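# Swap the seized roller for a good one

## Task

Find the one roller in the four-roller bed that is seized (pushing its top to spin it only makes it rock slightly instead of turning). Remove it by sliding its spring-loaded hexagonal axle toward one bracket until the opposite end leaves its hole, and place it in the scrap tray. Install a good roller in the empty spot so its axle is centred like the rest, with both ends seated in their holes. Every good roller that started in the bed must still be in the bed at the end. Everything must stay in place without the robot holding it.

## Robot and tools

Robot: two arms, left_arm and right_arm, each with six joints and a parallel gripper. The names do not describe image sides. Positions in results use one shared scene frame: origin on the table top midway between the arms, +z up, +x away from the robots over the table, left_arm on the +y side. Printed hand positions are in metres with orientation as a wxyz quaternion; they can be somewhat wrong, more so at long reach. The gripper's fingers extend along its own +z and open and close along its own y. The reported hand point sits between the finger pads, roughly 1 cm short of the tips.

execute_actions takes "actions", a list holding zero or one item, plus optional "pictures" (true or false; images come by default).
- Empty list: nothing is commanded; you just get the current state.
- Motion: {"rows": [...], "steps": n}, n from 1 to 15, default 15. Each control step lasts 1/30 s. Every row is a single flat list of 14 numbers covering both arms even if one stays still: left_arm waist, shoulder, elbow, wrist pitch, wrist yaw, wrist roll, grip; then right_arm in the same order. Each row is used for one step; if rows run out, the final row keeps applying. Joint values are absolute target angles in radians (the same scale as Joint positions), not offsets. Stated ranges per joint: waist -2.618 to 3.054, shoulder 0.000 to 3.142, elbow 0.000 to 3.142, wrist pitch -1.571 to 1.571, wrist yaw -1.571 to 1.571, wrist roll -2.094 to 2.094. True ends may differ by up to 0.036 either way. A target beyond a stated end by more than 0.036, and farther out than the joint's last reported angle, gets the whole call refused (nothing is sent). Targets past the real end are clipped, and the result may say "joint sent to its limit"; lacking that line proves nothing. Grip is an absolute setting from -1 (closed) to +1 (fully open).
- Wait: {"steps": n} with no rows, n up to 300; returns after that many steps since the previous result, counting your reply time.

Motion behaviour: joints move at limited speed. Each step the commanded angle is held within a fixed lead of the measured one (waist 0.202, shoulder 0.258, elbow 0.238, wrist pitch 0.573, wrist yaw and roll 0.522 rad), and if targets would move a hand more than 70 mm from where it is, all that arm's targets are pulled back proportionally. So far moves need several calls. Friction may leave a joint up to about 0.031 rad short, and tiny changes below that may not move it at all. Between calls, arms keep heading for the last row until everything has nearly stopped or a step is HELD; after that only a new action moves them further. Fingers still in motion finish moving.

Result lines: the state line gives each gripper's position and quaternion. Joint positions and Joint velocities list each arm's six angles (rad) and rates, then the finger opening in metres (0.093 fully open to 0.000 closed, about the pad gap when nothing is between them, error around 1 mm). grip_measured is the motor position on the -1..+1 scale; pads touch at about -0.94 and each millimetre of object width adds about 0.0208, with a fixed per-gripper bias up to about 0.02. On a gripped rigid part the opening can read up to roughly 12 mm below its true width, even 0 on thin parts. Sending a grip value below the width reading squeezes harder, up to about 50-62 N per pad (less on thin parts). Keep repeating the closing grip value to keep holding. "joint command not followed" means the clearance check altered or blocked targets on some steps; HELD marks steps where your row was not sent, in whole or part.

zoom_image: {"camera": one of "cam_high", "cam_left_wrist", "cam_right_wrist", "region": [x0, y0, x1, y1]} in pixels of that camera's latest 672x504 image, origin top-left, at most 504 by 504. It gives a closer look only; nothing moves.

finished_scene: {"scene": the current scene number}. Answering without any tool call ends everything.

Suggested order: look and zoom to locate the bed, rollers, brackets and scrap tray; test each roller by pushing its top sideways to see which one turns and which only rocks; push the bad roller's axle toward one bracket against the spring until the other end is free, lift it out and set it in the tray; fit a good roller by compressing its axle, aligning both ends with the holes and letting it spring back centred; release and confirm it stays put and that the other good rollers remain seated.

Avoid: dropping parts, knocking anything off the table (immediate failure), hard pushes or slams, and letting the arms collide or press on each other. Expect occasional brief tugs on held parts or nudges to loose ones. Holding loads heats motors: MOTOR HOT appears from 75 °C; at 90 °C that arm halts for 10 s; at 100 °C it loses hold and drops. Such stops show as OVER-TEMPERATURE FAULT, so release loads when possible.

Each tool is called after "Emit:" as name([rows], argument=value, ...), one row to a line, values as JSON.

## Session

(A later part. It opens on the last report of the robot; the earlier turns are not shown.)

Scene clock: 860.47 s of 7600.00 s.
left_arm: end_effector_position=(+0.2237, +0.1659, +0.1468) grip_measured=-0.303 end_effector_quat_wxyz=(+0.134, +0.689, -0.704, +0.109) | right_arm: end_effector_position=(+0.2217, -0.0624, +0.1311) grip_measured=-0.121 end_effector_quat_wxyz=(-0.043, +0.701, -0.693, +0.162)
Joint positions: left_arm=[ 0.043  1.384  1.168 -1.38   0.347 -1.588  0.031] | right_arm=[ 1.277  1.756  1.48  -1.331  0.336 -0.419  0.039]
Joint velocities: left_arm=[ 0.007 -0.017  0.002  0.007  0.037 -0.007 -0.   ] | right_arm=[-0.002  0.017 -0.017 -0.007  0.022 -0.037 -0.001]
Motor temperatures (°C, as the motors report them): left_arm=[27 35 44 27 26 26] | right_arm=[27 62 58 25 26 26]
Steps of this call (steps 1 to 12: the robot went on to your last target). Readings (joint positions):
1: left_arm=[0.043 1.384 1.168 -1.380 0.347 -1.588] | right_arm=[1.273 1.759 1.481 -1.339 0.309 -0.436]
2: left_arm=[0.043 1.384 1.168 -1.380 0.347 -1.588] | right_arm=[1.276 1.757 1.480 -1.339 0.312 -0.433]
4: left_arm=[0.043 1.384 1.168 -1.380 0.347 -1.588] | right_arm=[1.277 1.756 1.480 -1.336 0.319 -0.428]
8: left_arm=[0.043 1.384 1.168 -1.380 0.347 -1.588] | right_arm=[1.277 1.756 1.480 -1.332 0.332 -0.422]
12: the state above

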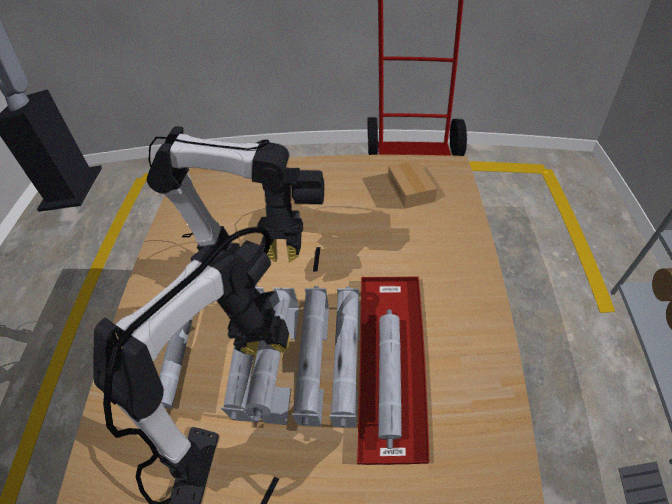

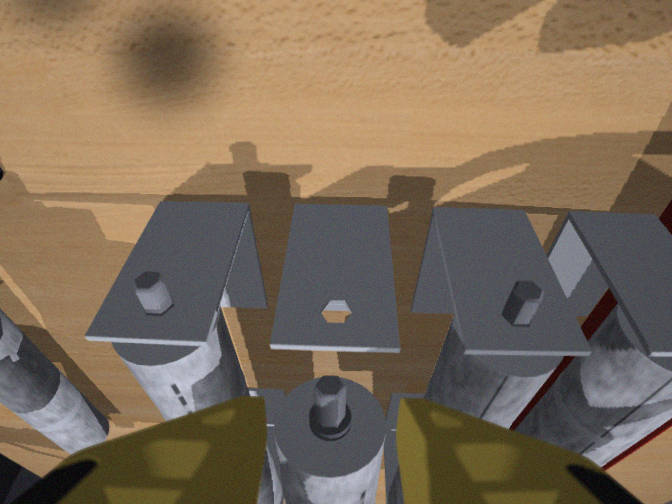

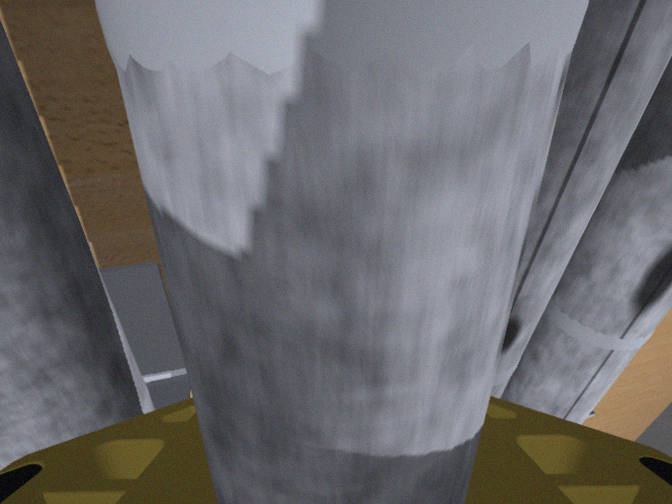

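Emit:
execute_actions([
  {"rows":[[0.05,1.376,1.185,-1.39,0.34,-1.58,-0.3,1.27,1.705,1.478,-1.315,0.4,-0.41,-0.25],[0.05,1.376,1.185,-1.39,0.34,-1.58,-0.3,1.265,1.705,1.47,-1.303,0.4,-0.41,-0.25],[0.05,1.376,1.185,-1.39,0.34,-1.58,-0.3,1.263,1.705,1.46,-1.291,0.4,-0.41,-0.25],[0.05,1.376,1.185,-1.39,0.34,-1.58,-0.3,1.263,1.705,1.45,-1.28,0.4,-0.41,-0.25],[0.05,1.376,1.185,-1.39,0.34,-1.58,-0.3,1.263,1.705,1.44,-1.27,0.4,-0.41,-0.25],[0.05,1.376,1.185,-1.39,0.34,-1.58,-0.3,1.263,1.705,1.43,-1.26,0.4,-0.41,-0.25],[0.05,1.376,1.185,-1.39,0.34,-1.58,-0.3,1.263,1.705,1.42,-1.25,0.4,-0.41,-0.25],[0.05,1.376,1.185,-1.39,0.34,-1.58,-0.3,1.263,1.705,1.41,-1.24,0.4,-0.41,-0.25],[0.05,1.376,1.185,-1.39,0.34,-1.58,-0.3,1.263,1.705,1.4,-1.233,0.4,-0.41,-0.25],[0.05,1.376,1.185,-1.39,0.34,-1.58,-0.3,1.263,1.705,1.392,-1.233,0.4,-0.41,-0.25],[0.05,1.376,1.185,-1.39,0.34,-1.58,-0.3,1.263,1.705,1.388,-1.233,0.4,-0.41,-0.25]],"steps":15},
], pictures=false)

Emit:
execute_actions([
  {"steps":10},
])

Emit:
zoom_image(camera="cam_left_wrist", region=[270, 280, 410, 480])

Scene clock: 885.90 s of 7600.00 s.
left_arm: end_effector_position=(+0.2236, +0.1659, +0.1468) grip_measured=-0.303 end_effector_quat_wxyz=(+0.134, +0.689, -0.704, +0.109) | right_arm: end_effector_position=(+0.2208, -0.0695, +0.1068) grip_measured=-0.121 end_effector_quat_wxyz=(-0.036, +0.699, -0.694, +0.166)
Joint positions: left_arm=[ 0.043  1.384  1.168 -1.381  0.347 -1.588  0.031] | right_arm=[ 1.272  1.753  1.378 -1.249  0.339 -0.418  0.039]
Joint velocities: left_arm=[ 0.002 -0.022 -0.012  0.007 -0.022  0.007 -0.001] | right_arm=[ 0.002 -0.007 -0.012  0.007  0.022 -0.022 -0.001]
Motor temperatures (°C, as the motors report them): left_arm=[27 35 44 27 26 26] | right_arm=[27 67 54 25 27 26]
Steps of this call (steps 1 to 30: the robot went on to your last target; steps 31 to 90: nothing new was sent; then 21.93 s passed at rest; steps 91 to 105: all 15 steps of this action). Readings (joint positions):
91: left_arm=[0.043 1.384 1.168 -1.381 0.347 -1.588] | right_arm=[1.277 1.756 1.480 -1.330 0.337 -0.418]
92: left_arm=[0.043 1.384 1.168 -1.381 0.347 -1.588] | right_arm=[1.277 1.756 1.478 -1.327 0.337 -0.418]
94: left_arm=[0.043 1.384 1.168 -1.381 0.347 -1.588] | right_arm=[1.276 1.754 1.465 -1.311 0.338 -0.418]
98: left_arm=[0.043 1.384 1.168 -1.381 0.347 -1.588] | right_arm=[1.273 1.753 1.424 -1.274 0.339 -0.418]
105: the state above

Scene clock: 886.23 s of 7600.00 s.
left_arm: end_effector_position=(+0.2236, +0.1659, +0.1468) grip_measured=-0.303 end_effector_quat_wxyz=(+0.134, +0.689, -0.704, +0.109) | right_arm: end_effector_position=(+0.2222, -0.0663, +0.1066) grip_measured=-0.121 end_effector_quat_wxyz=(-0.043, +0.698, -0.695, +0.164)
Joint positions: left_arm=[ 0.043  1.384  1.168 -1.381  0.347 -1.588  0.031] | right_arm=[ 1.272  1.753  1.378 -1.234  0.339 -0.418  0.039]
Joint velocities: left_arm=[ 0.017 -0.007  0.002 -0.007 -0.007 -0.007 -0.   ] | right_arm=[ 0.002  0.017  0.012 -0.007  0.037 -0.007 -0.001]
Motor temperatures (°C, as the motors report them): left_arm=[27 35 44 27 26 26] | right_arm=[27 67 54 25 27 26]
Steps of this call (steps 1 to 10: the robot went on to your last target). Readings (joint positions):
1: left_arm=[0.043 1.384 1.168 -1.381 0.347 -1.588] | right_arm=[1.272 1.753 1.378 -1.247 0.339 -0.418]
2: left_arm=[0.043 1.384 1.168 -1.381 0.347 -1.588] | right_arm=[1.272 1.753 1.378 -1.245 0.339 -0.418]
4: left_arm=[0.043 1.384 1.168 -1.381 0.347 -1.588] | right_arm=[1.272 1.753 1.378 -1.239 0.339 -0.418]
8: left_arm=[0.043 1.384 1.168 -1.381 0.347 -1.588] | right_arm=[1.272 1.753 1.378 -1.234 0.339 -0.418]
10: the state above

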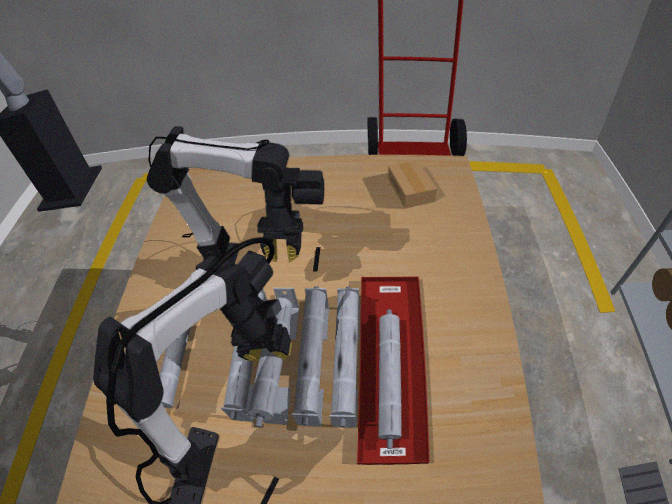

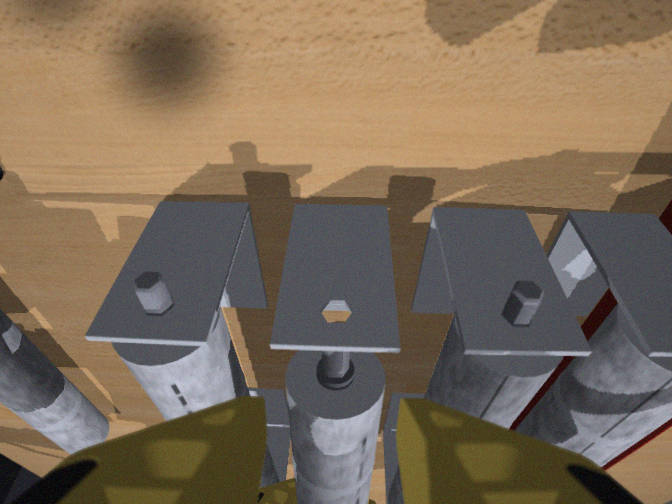

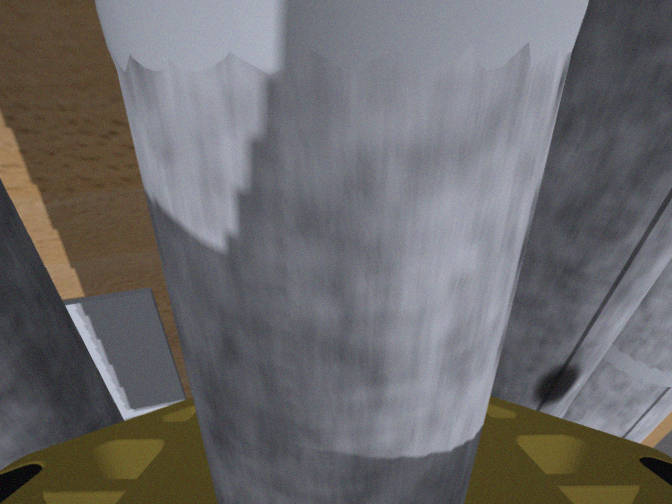

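Region (270, 280, 410, 480) of cam_left_wrist's 672x504 image, scaled by 2.520, with more detail than that image has; it fills the left 353 columns of this view, and the rest is white.

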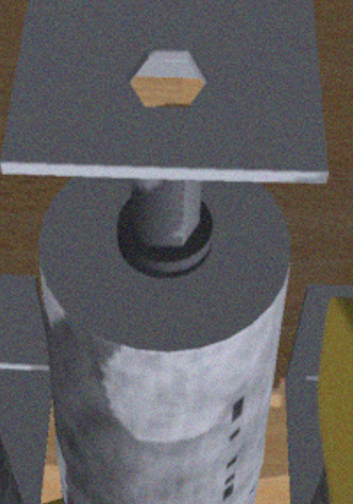

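Emit:
execute_actions([
  {"rows":[[0.05,1.376,1.185,-1.39,0.34,-1.58,-0.3,1.275,1.72,1.415,-1.245,0.4,-0.407,-0.25],[0.05,1.376,1.185,-1.39,0.34,-1.58,-0.3,1.28,1.735,1.435,-1.255,0.4,-0.405,-0.25],[0.05,1.376,1.185,-1.39,0.34,-1.58,-0.3,1.282,1.743,1.443,-1.26,0.4,-0.403,-0.25],[0.05,1.376,1.185,-1.39,0.34,-1.58,-0.3,1.284,1.75,1.45,-1.262,0.4,-0.401,-0.25],[0.05,1.376,1.185,-1.39,0.34,-1.58,-0.3,1.286,1.757,1.457,-1.264,0.4,-0.399,-0.25],[0.05,1.376,1.185,-1.39,0.34,-1.58,-0.3,1.288,1.763,1.464,-1.266,0.4,-0.397,-0.25],[0.05,1.376,1.185,-1.39,0.34,-1.58,-0.3,1.29,1.769,1.47,-1.268,0.4,-0.395,-0.25],[0.05,1.376,1.185,-1.39,0.34,-1.58,-0.3,1.292,1.775,1.477,-1.27,0.4,-0.395,-0.25],[0.05,1.376,1.185,-1.39,0.34,-1.58,-0.3,1.294,1.782,1.484,-1.27,0.4,-0.395,-0.25]],"steps":15},
], pictures=false)

Emit:
execute_actions([
  {"steps":8},
])

Emit:
zoom_image(camera="cam_left_wrist", region=[270, 280, 410, 400])

Scene clock: 910.03 s of 7600.00 s.
left_arm: end_effector_position=(+0.2236, +0.1659, +0.1468) grip_measured=-0.303 end_effector_quat_wxyz=(+0.134, +0.689, -0.704, +0.109) | right_arm: end_effector_position=(+0.2226, -0.0548, +0.1066) grip_measured=-0.121 end_effector_quat_wxyz=(-0.043, +0.699, -0.695, +0.165)
Joint positions: left_arm=[ 0.043  1.384  1.168 -1.381  0.347 -1.588  0.031] | right_arm=[ 1.286  1.796  1.429 -1.248  0.34  -0.404  0.039]
Joint velocities: left_arm=[-0.002 -0.007  0.012  0.022 -0.022  0.037 -0.001] | right_arm=[-0.007 -0.012  0.002 -0.037 -0.037 -0.022 -0.   ]
Motor temperatures (°C, as the motors report them): left_arm=[27 35 44 27 26 26] | right_arm=[27 68 53 25 28 26]
Steps of this call (steps 1 to 30: the robot went on to your last target; steps 31 to 90: nothing new was sent; then 20.30 s passed at rest; steps 91 to 105: all 15 steps of this action). Readings (joint positions):
91: left_arm=[0.043 1.384 1.168 -1.381 0.347 -1.588] | right_arm=[1.272 1.753 1.378 -1.234 0.339 -0.417]
92: left_arm=[0.043 1.384 1.168 -1.381 0.347 -1.588] | right_arm=[1.272 1.753 1.378 -1.234 0.339 -0.416]
94: left_arm=[0.043 1.384 1.168 -1.381 0.347 -1.588] | right_arm=[1.272 1.754 1.380 -1.236 0.339 -0.414]
98: left_arm=[0.043 1.384 1.168 -1.381 0.347 -1.588] | right_arm=[1.277 1.774 1.409 -1.248 0.340 -0.408]
105: the state above

Scene clock: 910.30 s of 7600.00 s.
left_arm: end_effector_position=(+0.2236, +0.1659, +0.1468) grip_measured=-0.303 end_effector_quat_wxyz=(+0.134, +0.689, -0.704, +0.109) | right_arm: end_effector_position=(+0.2226, -0.0548, +0.1066) grip_measured=-0.121 end_effector_quat_wxyz=(-0.043, +0.699, -0.695, +0.165)
Joint positions: left_arm=[ 0.043  1.384  1.168 -1.381  0.347 -1.588  0.031] | right_arm=[ 1.286  1.796  1.429 -1.248  0.34  -0.403  0.039]
Joint velocities: left_arm=[-0.002 -0.007 -0.012  0.007 -0.007  0.007  0.   ] | right_arm=[-0.002  0.017 -0.017 -0.037 -0.022  0.022 -0.   ]
Motor temperatures (°C, as the motors report them): left_arm=[27 35 44 27 26 26] | right_arm=[27 68 53 25 28 26]
Steps of this call (steps 1 to 8: the robot went on to your last target). Readings (joint positions):
1: left_arm=[0.043 1.384 1.168 -1.381 0.347 -1.588] | right_arm=[1.286 1.796 1.429 -1.248 0.340 -0.404]
2: left_arm=[0.043 1.384 1.168 -1.381 0.347 -1.588] | right_arm=[1.286 1.796 1.429 -1.248 0.340 -0.404]
4: left_arm=[0.043 1.384 1.168 -1.381 0.347 -1.588] | right_arm=[1.286 1.796 1.429 -1.248 0.340 -0.403]
8: the state above

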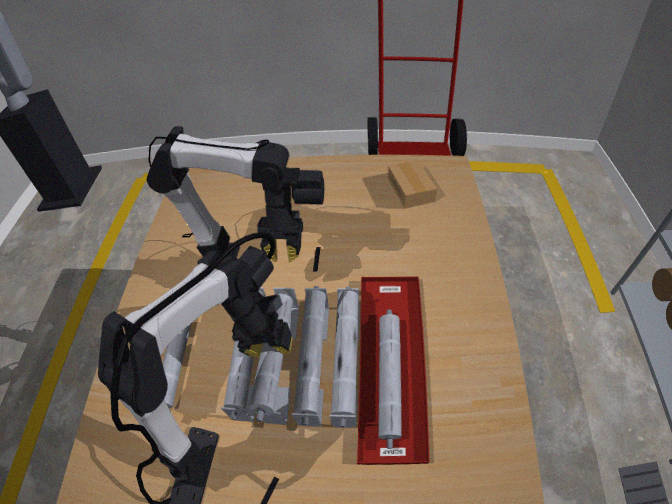

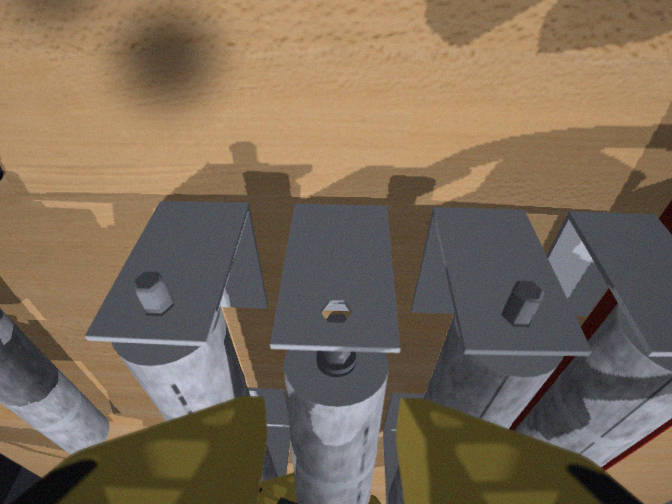

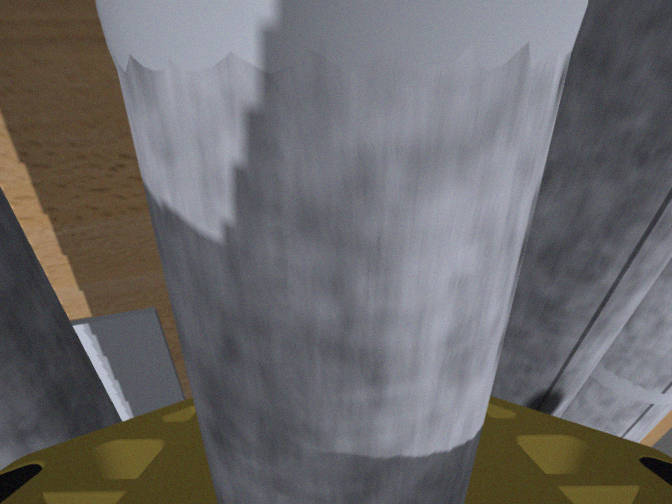

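Region (270, 280, 410, 400) of cam_left_wrist's 672x504 image, scaled by 3.600, with more detail than that image has; it fills the top 432 rows of this view, and the rest is white.

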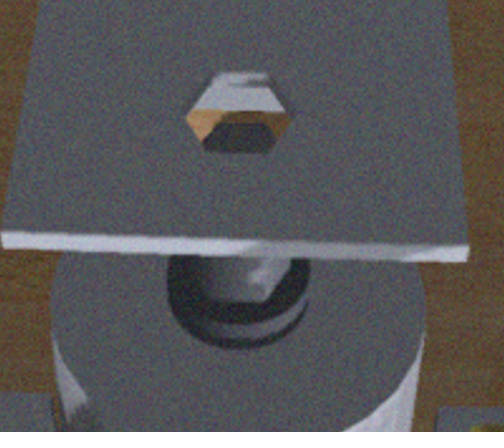

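Emit:
execute_actions([
  {"rows":[[0.05,1.376,1.185,-1.39,0.34,-1.58,-0.3,1.295,1.79,1.486,-1.26,0.4,-0.393,-0.25],[0.05,1.376,1.185,-1.39,0.34,-1.58,-0.3,1.297,1.795,1.491,-1.26,0.4,-0.391,-0.25],[0.05,1.376,1.185,-1.39,0.34,-1.58,-0.3,1.299,1.8,1.496,-1.26,0.4,-0.389,-0.25],[0.05,1.376,1.185,-1.39,0.34,-1.58,-0.3,1.3,1.804,1.5,-1.26,0.4,-0.388,-0.25],[0.05,1.376,1.185,-1.39,0.34,-1.58,-0.3,1.301,1.808,1.505,-1.26,0.4,-0.388,-0.25]],"steps":15},
])

Emit:
zoom_image(camera="cam_left_wrist", region=[270, 280, 410, 400])

Scene clock: 924.60 s of 7600.00 s.
left_arm: end_effector_position=(+0.2236, +0.1659, +0.1468) grip_measured=-0.303 end_effector_quat_wxyz=(+0.134, +0.689, -0.704, +0.109) | right_arm: end_effector_position=(+0.2232, -0.0526, +0.1032) grip_measured=-0.121 end_effector_quat_wxyz=(-0.036, +0.698, -0.695, +0.169)
Joint positions: left_arm=[ 0.043  1.384  1.168 -1.381  0.347 -1.588  0.031] | right_arm=[ 1.289  1.82   1.445 -1.257  0.343 -0.396  0.039]
Joint velocities: left_arm=[ 0.012  0.002  0.007  0.007  0.022 -0.007  0.   ] | right_arm=[-0.002  0.007  0.027  0.022  0.022  0.037  0.   ]
Motor temperatures (°C, as the motors report them): left_arm=[27 35 45 27 26 26] | right_arm=[27 66 55 25 28 26]
Steps of this call (steps 1 to 15: the robot went on to your last target; steps 16 to 90: nothing new was sent; then 10.80 s passed at rest; steps 91 to 105: all 15 steps of this action). Readings (joint positions):
91: left_arm=[0.043 1.384 1.168 -1.381 0.347 -1.588] | right_arm=[1.286 1.796 1.429 -1.248 0.340 -0.403]
92: left_arm=[0.043 1.384 1.168 -1.381 0.347 -1.588] | right_arm=[1.286 1.797 1.429 -1.248 0.340 -0.402]
94: left_arm=[0.043 1.384 1.168 -1.381 0.347 -1.588] | right_arm=[1.286 1.804 1.435 -1.250 0.340 -0.400]
98: left_arm=[0.043 1.384 1.168 -1.381 0.347 -1.588] | right_arm=[1.288 1.819 1.445 -1.255 0.343 -0.398]
105: the state above

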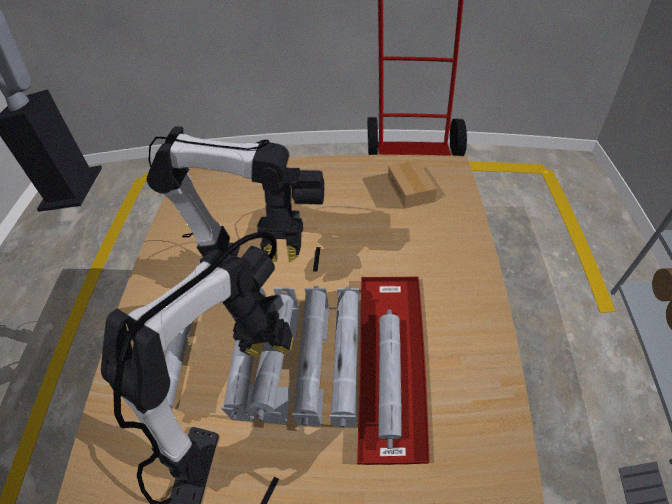

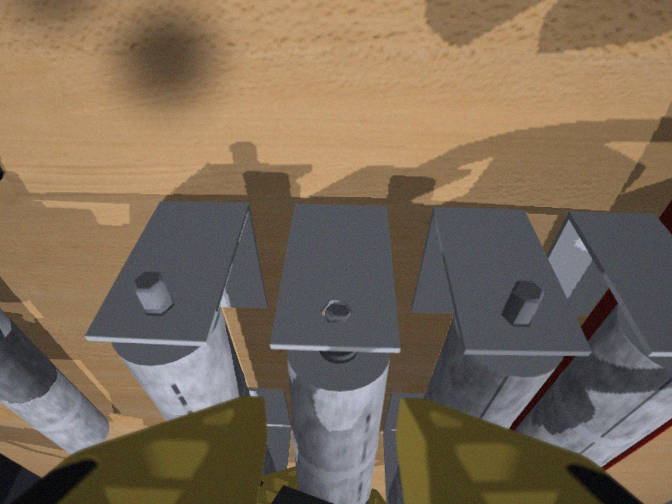

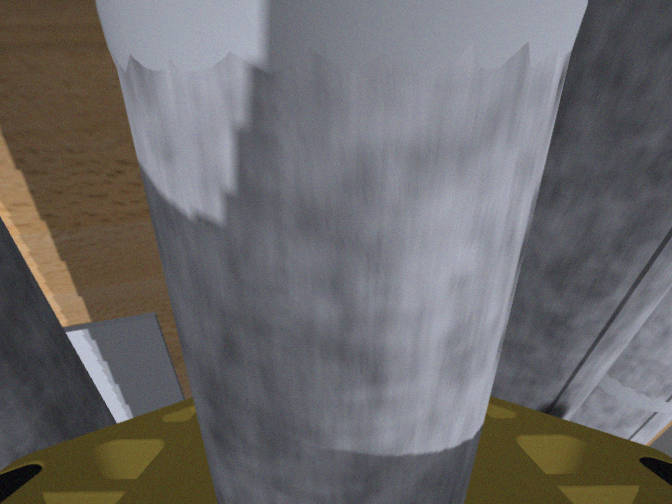

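Region (270, 280, 410, 400) of cam_left_wrist's 672x504 image, scaled by 3.600, with more detail than that image has; it fills the top 432 rows of this view, and the rest is white.

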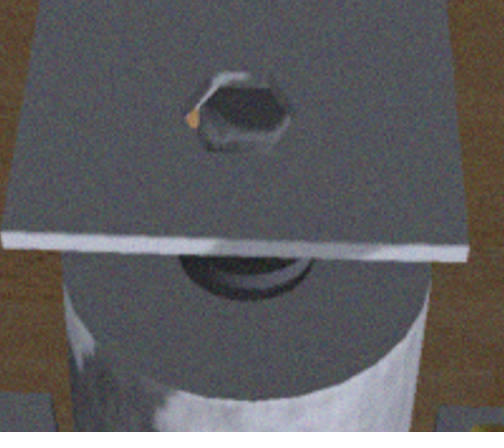

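Emit:
execute_actions([
  {"rows":[[0.05,1.376,1.185,-1.39,0.34,-1.58,-0.3,1.305,1.808,1.505,-1.255,0.4,-0.39,-0.25],[0.05,1.376,1.185,-1.39,0.34,-1.58,-0.3,1.307,1.808,1.505,-1.25,0.4,-0.39,-0.25],[0.05,1.376,1.185,-1.39,0.34,-1.58,-0.3,1.307,1.808,1.505,-1.25,0.4,-0.39,-0.25],[0.05,1.376,1.185,-1.39,0.34,-1.58,-0.3,1.308,1.813,1.51,-1.25,0.4,-0.388,-0.25],[0.05,1.376,1.185,-1.39,0.34,-1.58,-0.3,1.309,1.818,1.514,-1.248,0.4,-0.386,-0.25],[0.05,1.376,1.185,-1.39,0.34,-1.58,-0.3,1.31,1.823,1.518,-1.246,0.4,-0.384,-0.25],[0.05,1.376,1.185,-1.39,0.34,-1.58,-0.3,1.312,1.828,1.522,-1.244,0.4,-0.382,-0.25],[0.05,1.376,1.185,-1.39,0.34,-1.58,-0.3,1.313,1.833,1.526,-1.242,0.4,-0.381,-0.25],[0.05,1.376,1.185,-1.39,0.34,-1.58,-0.3,1.314,1.838,1.53,-1.24,0.4,-0.38,-0.25]],"steps":15},
])

Emit:
zoom_image(camera="cam_left_wrist", region=[270, 280, 410, 400])

Scene clock: 940.33 s of 7600.00 s.
left_arm: end_effector_position=(+0.2236, +0.1659, +0.1468) grip_measured=-0.303 end_effector_quat_wxyz=(+0.134, +0.689, -0.704, +0.109) | right_arm: end_effector_position=(+0.2228, -0.0516, +0.1030) grip_measured=-0.121 end_effector_quat_wxyz=(-0.030, +0.697, -0.693, +0.179)
Joint positions: left_arm=[ 0.043  1.384  1.168 -1.381  0.347 -1.588  0.031] | right_arm=[ 1.298  1.843  1.469 -1.281  0.356 -0.385  0.039]
Joint velocities: left_arm=[-0.007 -0.007 -0.002  0.022  0.066  0.037  0.   ] | right_arm=[-0.007  0.017 -0.012 -0.051 -0.022  0.007 -0.   ]
Motor temperatures (°C, as the motors report them): left_arm=[27 35 45 27 26 26] | right_arm=[27 64 58 25 28 26]
Steps of this call (steps 1 to 15: the robot went on to your last target; steps 16 to 90: nothing new was sent; then 12.23 s passed at rest; steps 91 to 105: all 15 steps of this action). Readings (joint positions):
91: left_arm=[0.043 1.384 1.168 -1.381 0.347 -1.588] | right_arm=[1.289 1.820 1.445 -1.257 0.343 -0.396]
92: left_arm=[0.043 1.384 1.168 -1.381 0.347 -1.588] | right_arm=[1.290 1.820 1.445 -1.257 0.344 -0.396]
94: left_arm=[0.043 1.384 1.168 -1.381 0.347 -1.588] | right_arm=[1.292 1.820 1.445 -1.257 0.347 -0.394]
98: left_arm=[0.043 1.384 1.168 -1.381 0.347 -1.588] | right_arm=[1.295 1.832 1.457 -1.268 0.352 -0.389]
105: the state above

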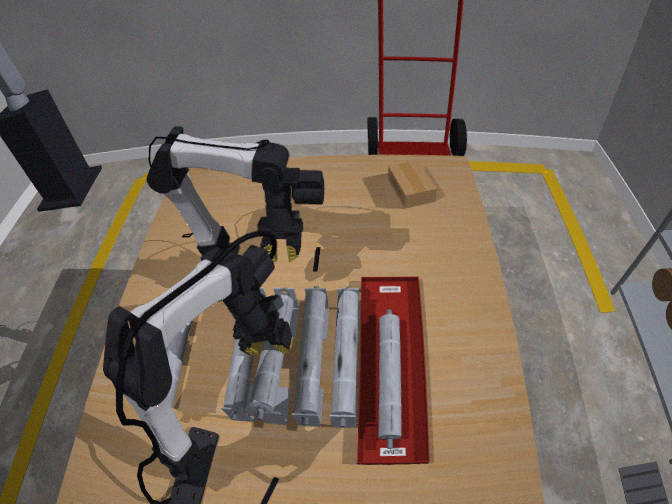

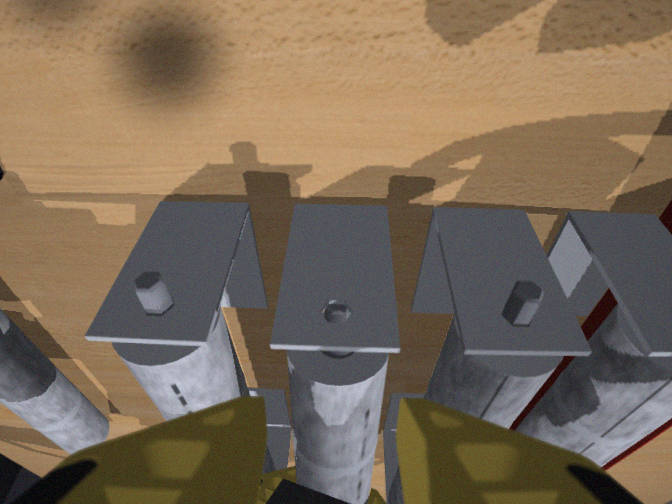

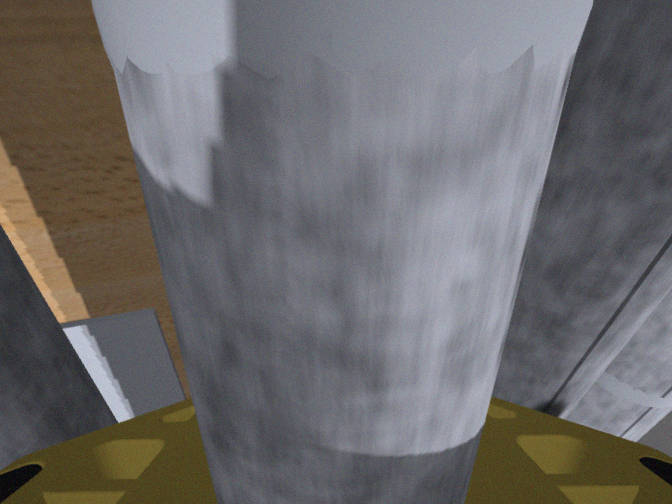

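Region (270, 280, 410, 400) of cam_left_wrist's 672x504 image, scaled by 3.600, with more detail than that image has; it fills the top 432 rows of this view, and the rest is white.

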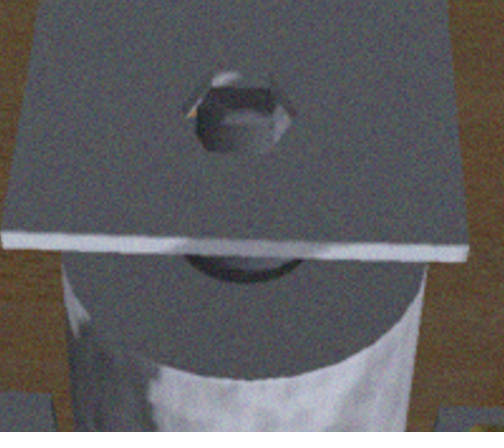

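Emit:
execute_actions([
  {"rows":[[0.05,1.376,1.185,-1.39,0.34,-1.58,-0.3,1.3,1.8,1.49,-1.25,0.39,-0.39,-0.25],[0.05,1.376,1.185,-1.39,0.34,-1.58,-0.3,1.29,1.785,1.47,-1.25,0.38,-0.395,-0.25],[0.05,1.376,1.185,-1.39,0.34,-1.58,-0.3,1.287,1.777,1.46,-1.245,0.375,-0.4,-0.25],[0.05,1.376,1.185,-1.39,0.34,-1.58,-0.3,1.285,1.77,1.45,-1.24,0.375,-0.403,-0.25],[0.05,1.376,1.185,-1.39,0.34,-1.58,-0.3,1.283,1.763,1.44,-1.235,0.375,-0.405,-0.25],[0.05,1.376,1.185,-1.39,0.34,-1.58,-0.3,1.282,1.756,1.43,-1.23,0.375,-0.405,-0.25],[0.05,1.376,1.185,-1.39,0.34,-1.58,-0.3,1.282,1.75,1.42,-1.224,0.375,-0.405,-0.25]],"steps":15},
], pictures=false)

Emit:
execute_actions([
  {"steps":8},
])

Emit:
zoom_image(camera="cam_left_wrist", region=[270, 280, 410, 400])

Scene clock: 961.07 s of 7600.00 s.
left_arm: end_effector_position=(+0.2236, +0.1659, +0.1468) grip_measured=-0.303 end_effector_quat_wxyz=(+0.134, +0.689, -0.704, +0.109) | right_arm: end_effector_position=(+0.2211, -0.0537, +0.1007) grip_measured=-0.121 end_effector_quat_wxyz=(-0.042, +0.699, -0.695, +0.165)
Joint positions: left_arm=[ 0.043  1.384  1.168 -1.381  0.347 -1.588  0.031] | right_arm=[ 1.291  1.803  1.414 -1.23   0.338 -0.398  0.039]
Joint velocities: left_arm=[ 0.002 -0.002 -0.002  0.037  0.066  0.022  0.   ] | right_arm=[ 0.002 -0.007  0.007  0.154  0.066 -0.007 -0.   ]
Motor temperatures (°C, as the motors report them): left_arm=[27 35 45 26 26 26] | right_arm=[28 62 60 25 28 26]
Steps of this call (steps 1 to 15: the robot went on to your last target; steps 16 to 90: nothing new was sent; then 17.23 s passed at rest; steps 91 to 105: all 15 steps of this action). Readings (joint positions):
91: left_arm=[0.043 1.384 1.168 -1.381 0.347 -1.588] | right_arm=[1.298 1.843 1.469 -1.282 0.356 -0.385]
92: left_arm=[0.043 1.384 1.168 -1.381 0.347 -1.588] | right_arm=[1.297 1.842 1.468 -1.282 0.356 -0.385]
94: left_arm=[0.043 1.384 1.168 -1.381 0.347 -1.588] | right_arm=[1.295 1.833 1.458 -1.273 0.352 -0.389]
98: left_arm=[0.043 1.384 1.168 -1.381 0.347 -1.588] | right_arm=[1.292 1.808 1.425 -1.242 0.342 -0.394]
105: the state above

Scene clock: 961.33 s of 7600.00 s.
left_arm: end_effector_position=(+0.2236, +0.1659, +0.1468) grip_measured=-0.303 end_effector_quat_wxyz=(+0.134, +0.689, -0.704, +0.109) | right_arm: end_effector_position=(+0.2213, -0.0532, +0.1006) grip_measured=-0.121 end_effector_quat_wxyz=(-0.043, +0.699, -0.695, +0.164)
Joint positions: left_arm=[ 0.043  1.384  1.168 -1.381  0.347 -1.588  0.031] | right_arm=[ 1.291  1.803  1.414 -1.228  0.338 -0.398  0.039]
Joint velocities: left_arm=[ 0.002 -0.007  0.002 -0.022  0.007  0.037  0.001] | right_arm=[ 0.012  0.002 -0.007  0.037  0.022  0.037  0.001]
Motor temperatures (°C, as the motors report them): left_arm=[27 35 45 26 26 26] | right_arm=[28 62 60 25 28 26]
Steps of this call (steps 1 to 8: the robot went on to your last target). Readings (joint positions):
1: left_arm=[0.043 1.384 1.168 -1.381 0.347 -1.588] | right_arm=[1.291 1.803 1.414 -1.228 0.338 -0.398]
2: left_arm=[0.043 1.384 1.168 -1.381 0.347 -1.588] | right_arm=[1.291 1.803 1.414 -1.228 0.338 -0.398]
4: left_arm=[0.043 1.384 1.168 -1.381 0.347 -1.588] | right_arm=[1.291 1.803 1.414 -1.228 0.338 -0.398]
8: the state above

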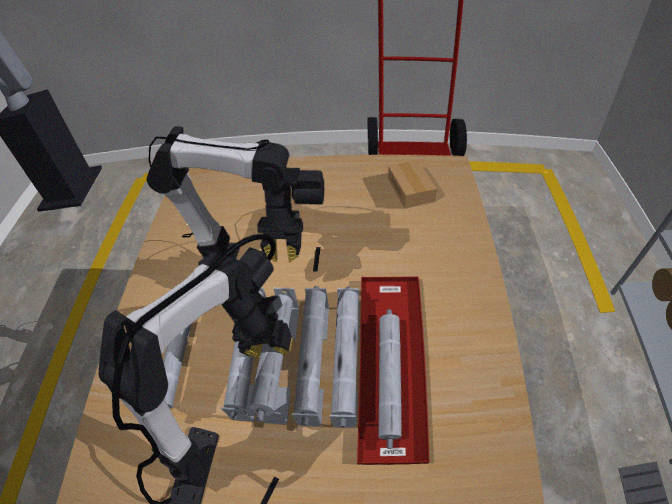

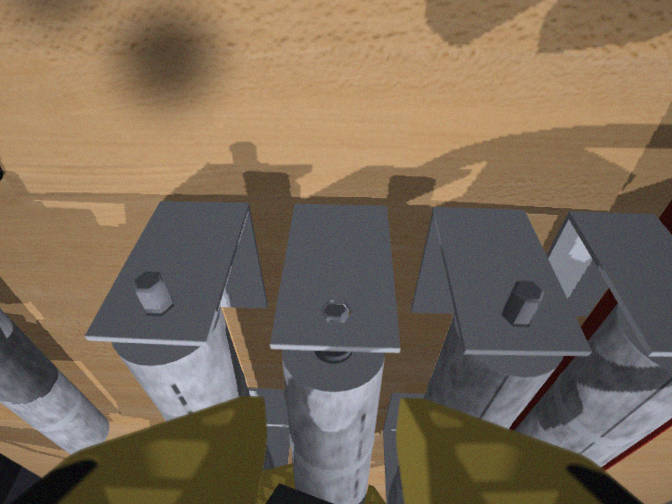

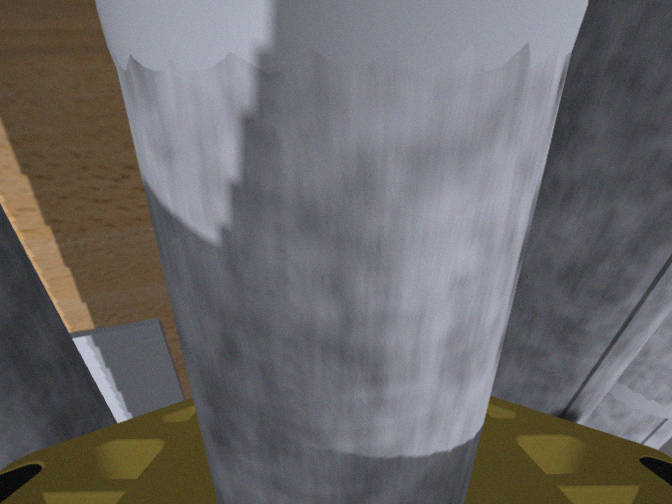

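Region (270, 280, 410, 400) of cam_left_wrist's 672x504 image, scaled by 3.600, with more detail than that image has; it fills the top 432 rows of this view, and the rest is white.

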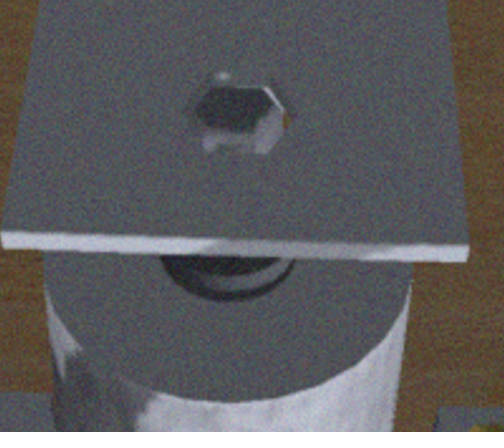

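Emit:
execute_actions([
  {"rows":[[0.05,1.376,1.185,-1.39,0.34,-1.58,-0.3,1.282,1.743,1.425,-1.224,0.375,-0.383,-0.25]],"steps":15},
])

Emit:
zoom_image(camera="cam_left_wrist", region=[270, 280, 410, 400])

Scene clock: 972.47 s of 7600.00 s.
left_arm: end_effector_position=(+0.2236, +0.1659, +0.1468) grip_measured=-0.303 end_effector_quat_wxyz=(+0.134, +0.689, -0.704, +0.109) | right_arm: end_effector_position=(+0.2213, -0.0531, +0.1006) grip_measured=-0.121 end_effector_quat_wxyz=(-0.043, +0.696, -0.697, +0.164)
Joint positions: left_arm=[ 0.043  1.384  1.168 -1.381  0.347 -1.588  0.031] | right_arm=[ 1.291  1.803  1.414 -1.228  0.338 -0.392  0.039]
Joint velocities: left_arm=[ 0.002  0.002  0.002 -0.037 -0.007 -0.051 -0.001] | right_arm=[-0.007 -0.017 -0.002 -0.051  0.022 -0.11   0.001]
Motor temperatures (°C, as the motors report them): left_arm=[27 35 45 26 26 26] | right_arm=[28 65 57 25 28 26]
Steps of this call (steps 1 to 15: the robot went on to your last target; steps 16 to 90: nothing new was sent; then 7.63 s passed at rest; steps 91 to 105: all 15 steps of this action). Readings (joint positions):
91: left_arm=[0.043 1.384 1.168 -1.381 0.347 -1.588] | right_arm=[1.291 1.803 1.414 -1.228 0.338 -0.398]
92: left_arm=[0.043 1.384 1.168 -1.381 0.347 -1.588] | right_arm=[1.291 1.803 1.414 -1.228 0.338 -0.397]
94: left_arm=[0.043 1.384 1.168 -1.381 0.347 -1.588] | right_arm=[1.291 1.803 1.414 -1.228 0.338 -0.395]
98: left_arm=[0.043 1.384 1.168 -1.381 0.347 -1.588] | right_arm=[1.291 1.803 1.414 -1.228 0.338 -0.393]
105: the state above

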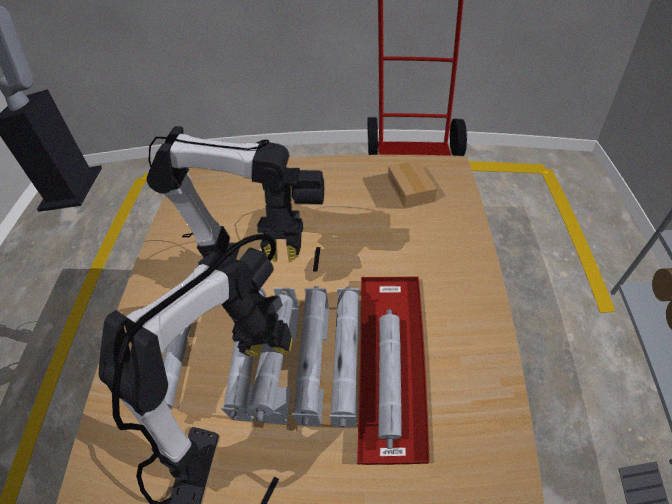

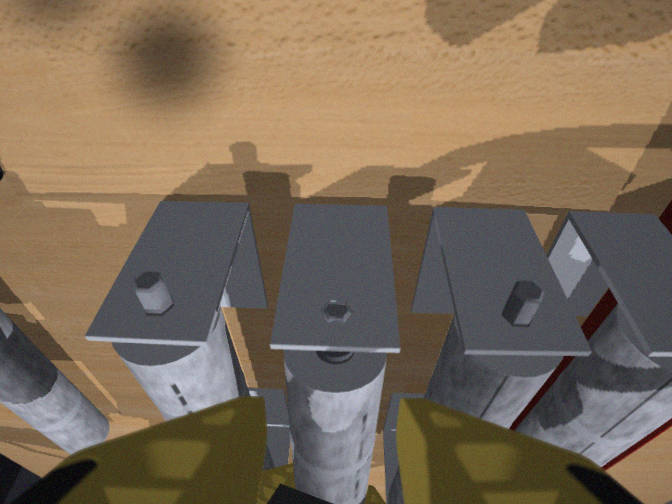

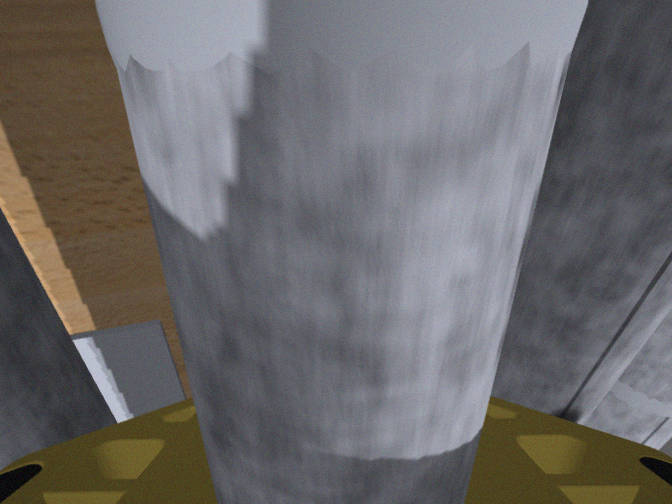

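Region (270, 280, 410, 400) of cam_left_wrist's 672x504 image, scaled by 3.600, with more detail than that image has; it fills the top 432 rows of this view, and the rest is white.

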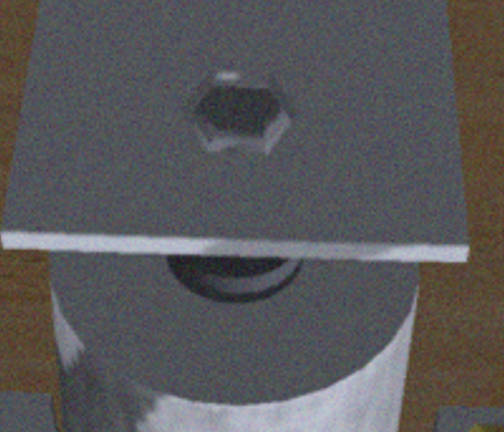

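x good. Raise a bit more with light q4 push.

Emit:
execute_actions([
  {"rows":[[0.05,1.376,1.185,-1.39,0.34,-1.58,-0.3,1.285,1.738,1.425,-1.215,0.375,-0.383,-0.25]],"steps":15},
])

Emit:
zoom_image(camera="cam_left_wrist", region=[270, 280, 410, 400])

Scene clock: 980.03 s of 7600.00 s.
left_arm: end_effector_position=(+0.2236, +0.1659, +0.1468) grip_measured=-0.303 end_effector_quat_wxyz=(+0.134, +0.689, -0.704, +0.109) | right_arm: end_effector_position=(+0.2213, -0.0523, +0.1036) grip_measured=-0.121 end_effector_quat_wxyz=(-0.049, +0.696, -0.698, +0.161)
Joint positions: left_arm=[ 0.043  1.384  1.168 -1.381  0.347 -1.588  0.031] | right_arm=[ 1.291  1.792  1.414 -1.224  0.336 -0.392  0.039]
Joint velocities: left_arm=[-0.002  0.012 -0.007 -0.007  0.022 -0.007 -0.   ] | right_arm=[ 0.002  0.002  0.027 -0.022 -0.066 -0.007 -0.001]
Motor temperatures (°C, as the motors report them): left_arm=[27 35 45 26 26 26] | right_arm=[28 67 57 25 28 26]
Steps of this call (steps 1 to 15: the robot went on to your last target; steps 16 to 90: nothing new was sent; then 4.07 s passed at rest; steps 91 to 105: all 15 steps of this action). Readings (joint positions):
91: left_arm=[0.043 1.384 1.168 -1.381 0.347 -1.588] | right_arm=[1.291 1.801 1.414 -1.227 0.338 -0.392]
92: left_arm=[0.043 1.384 1.168 -1.381 0.347 -1.588] | right_arm=[1.291 1.800 1.414 -1.227 0.338 -0.392]
94: left_arm=[0.043 1.384 1.168 -1.381 0.347 -1.588] | right_arm=[1.291 1.795 1.414 -1.224 0.337 -0.392]
98: left_arm=[0.043 1.384 1.168 -1.381 0.347 -1.588] | right_arm=[1.291 1.792 1.414 -1.224 0.336 -0.392]
105: the state above

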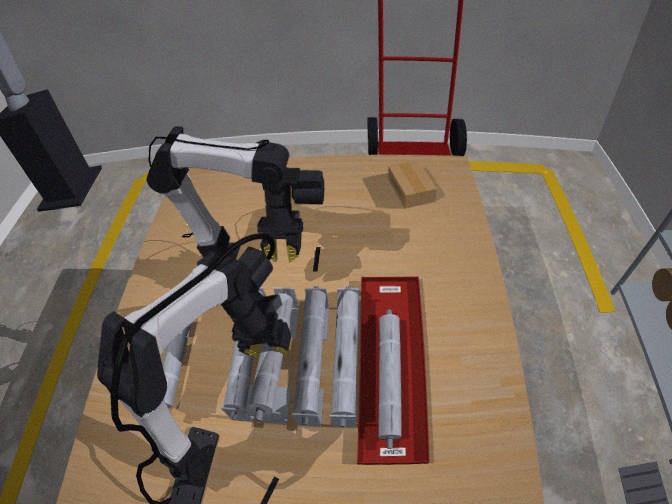

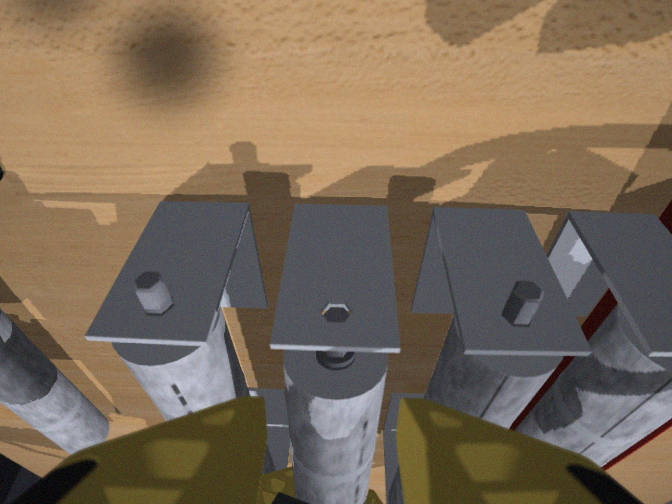

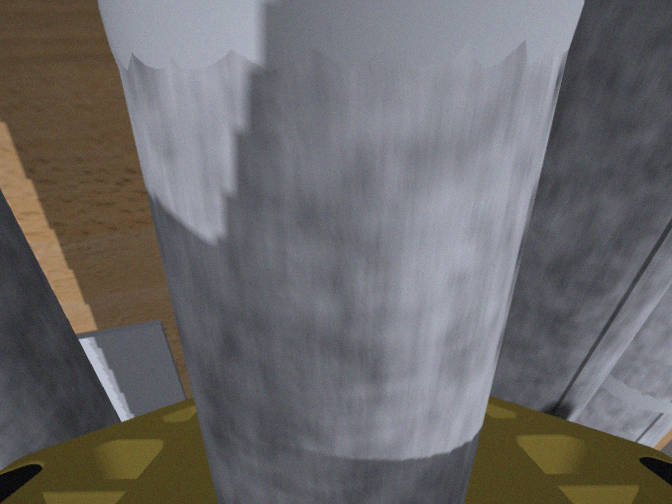

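Region (270, 280, 410, 400) of cam_left_wrist's 672x504 image, scaled by 3.600, with more detail than that image has; it fills the top 432 rows of this view, and the rest is white.

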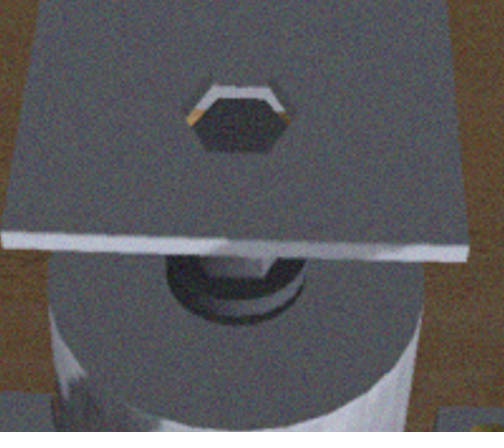

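Emit:
execute_actions([
  {"rows":[[0.05,1.376,1.185,-1.39,0.34,-1.58,-0.3,1.295,1.76,1.44,-1.21,0.375,-0.383,-0.25],[0.05,1.376,1.185,-1.39,0.34,-1.58,-0.3,1.298,1.775,1.45,-1.205,0.375,-0.383,-0.25],[0.05,1.376,1.185,-1.39,0.34,-1.58,-0.3,1.3,1.78,1.46,-1.2,0.375,-0.383,-0.25],[0.05,1.376,1.185,-1.39,0.34,-1.58,-0.3,1.302,1.783,1.46,-1.197,0.375,-0.383,-0.25],[0.05,1.376,1.185,-1.39,0.34,-1.58,-0.3,1.303,1.786,1.46,-1.195,0.375,-0.383,-0.25],[0.05,1.376,1.185,-1.39,0.34,-1.58,-0.3,1.304,1.788,1.46,-1.195,0.375,-0.383,-0.25]],"steps":15},
])

Emit:
zoom_image(camera="cam_left_wrist", region=[270, 280, 410, 400])

Scene clock: 999.93 s of 7600.00 s.
left_arm: end_effector_position=(+0.2236, +0.1659, +0.1468) grip_measured=-0.303 end_effector_quat_wxyz=(+0.134, +0.689, -0.704, +0.109) | right_arm: end_effector_position=(+0.2220, -0.0473, +0.1004) grip_measured=-0.121 end_effector_quat_wxyz=(-0.054, +0.696, -0.698, +0.158)
Joint positions: left_arm=[ 0.043  1.384  1.168 -1.381  0.347 -1.588  0.031] | right_arm=[ 1.295  1.802  1.414 -1.204  0.336 -0.391  0.039]
Joint velocities: left_arm=[-0.017 -0.012 -0.012 -0.022 -0.066 -0.007  0.001] | right_arm=[-0.012  0.027 -0.012 -0.007 -0.007 -0.007  0.   ]
Motor temperatures (°C, as the motors report them): left_arm=[27 35 45 26 26 26] | right_arm=[27 70 55 25 28 26]
Steps of this call (steps 1 to 15: the robot went on to your last target; steps 16 to 90: nothing new was sent; then 16.40 s passed at rest; steps 91 to 105: all 15 steps of this action). Readings (joint positions):
91: left_arm=[0.043 1.384 1.168 -1.381 0.347 -1.588] | right_arm=[1.291 1.792 1.414 -1.224 0.336 -0.392]
92: left_arm=[0.043 1.384 1.168 -1.381 0.347 -1.588] | right_arm=[1.291 1.792 1.414 -1.224 0.336 -0.392]
94: left_arm=[0.043 1.384 1.168 -1.381 0.347 -1.588] | right_arm=[1.291 1.792 1.414 -1.224 0.336 -0.392]
98: left_arm=[0.043 1.384 1.168 -1.381 0.347 -1.588] | right_arm=[1.291 1.799 1.414 -1.218 0.336 -0.392]
105: the state above

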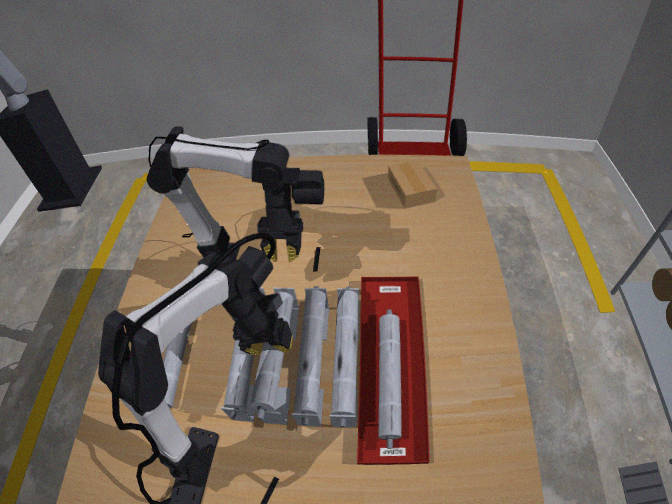

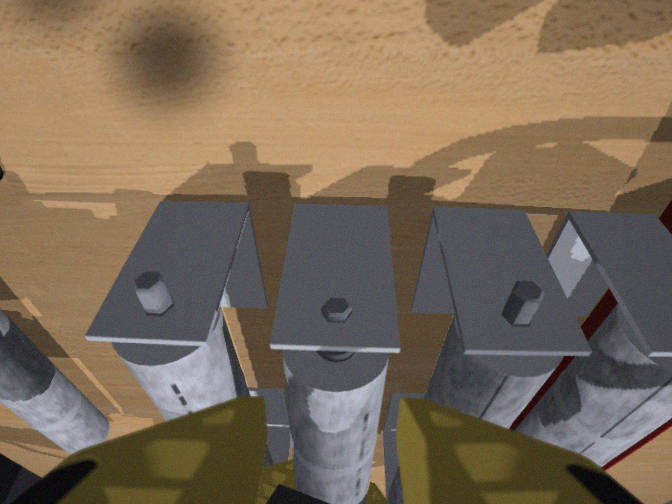

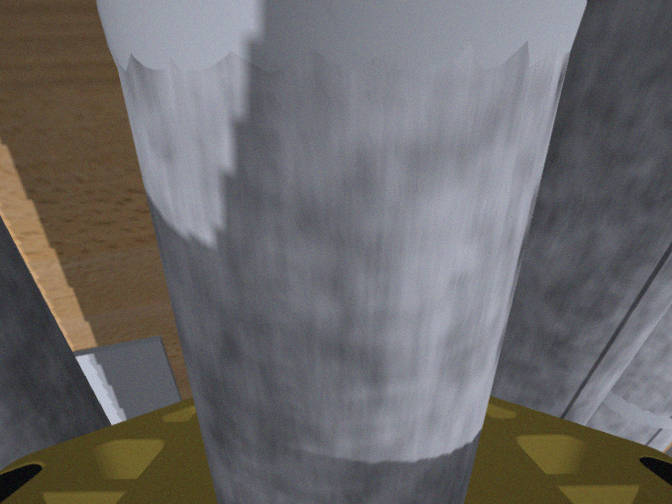

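Region (270, 280, 410, 400) of cam_left_wrist's 672x504 image, scaled by 3.600, with more detail than that image has; it fills the top 432 rows of this view, and the rest is white.

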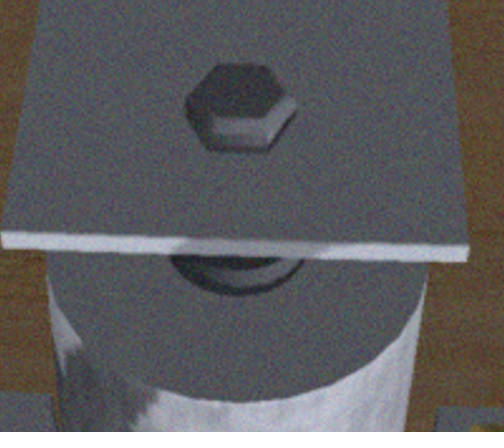

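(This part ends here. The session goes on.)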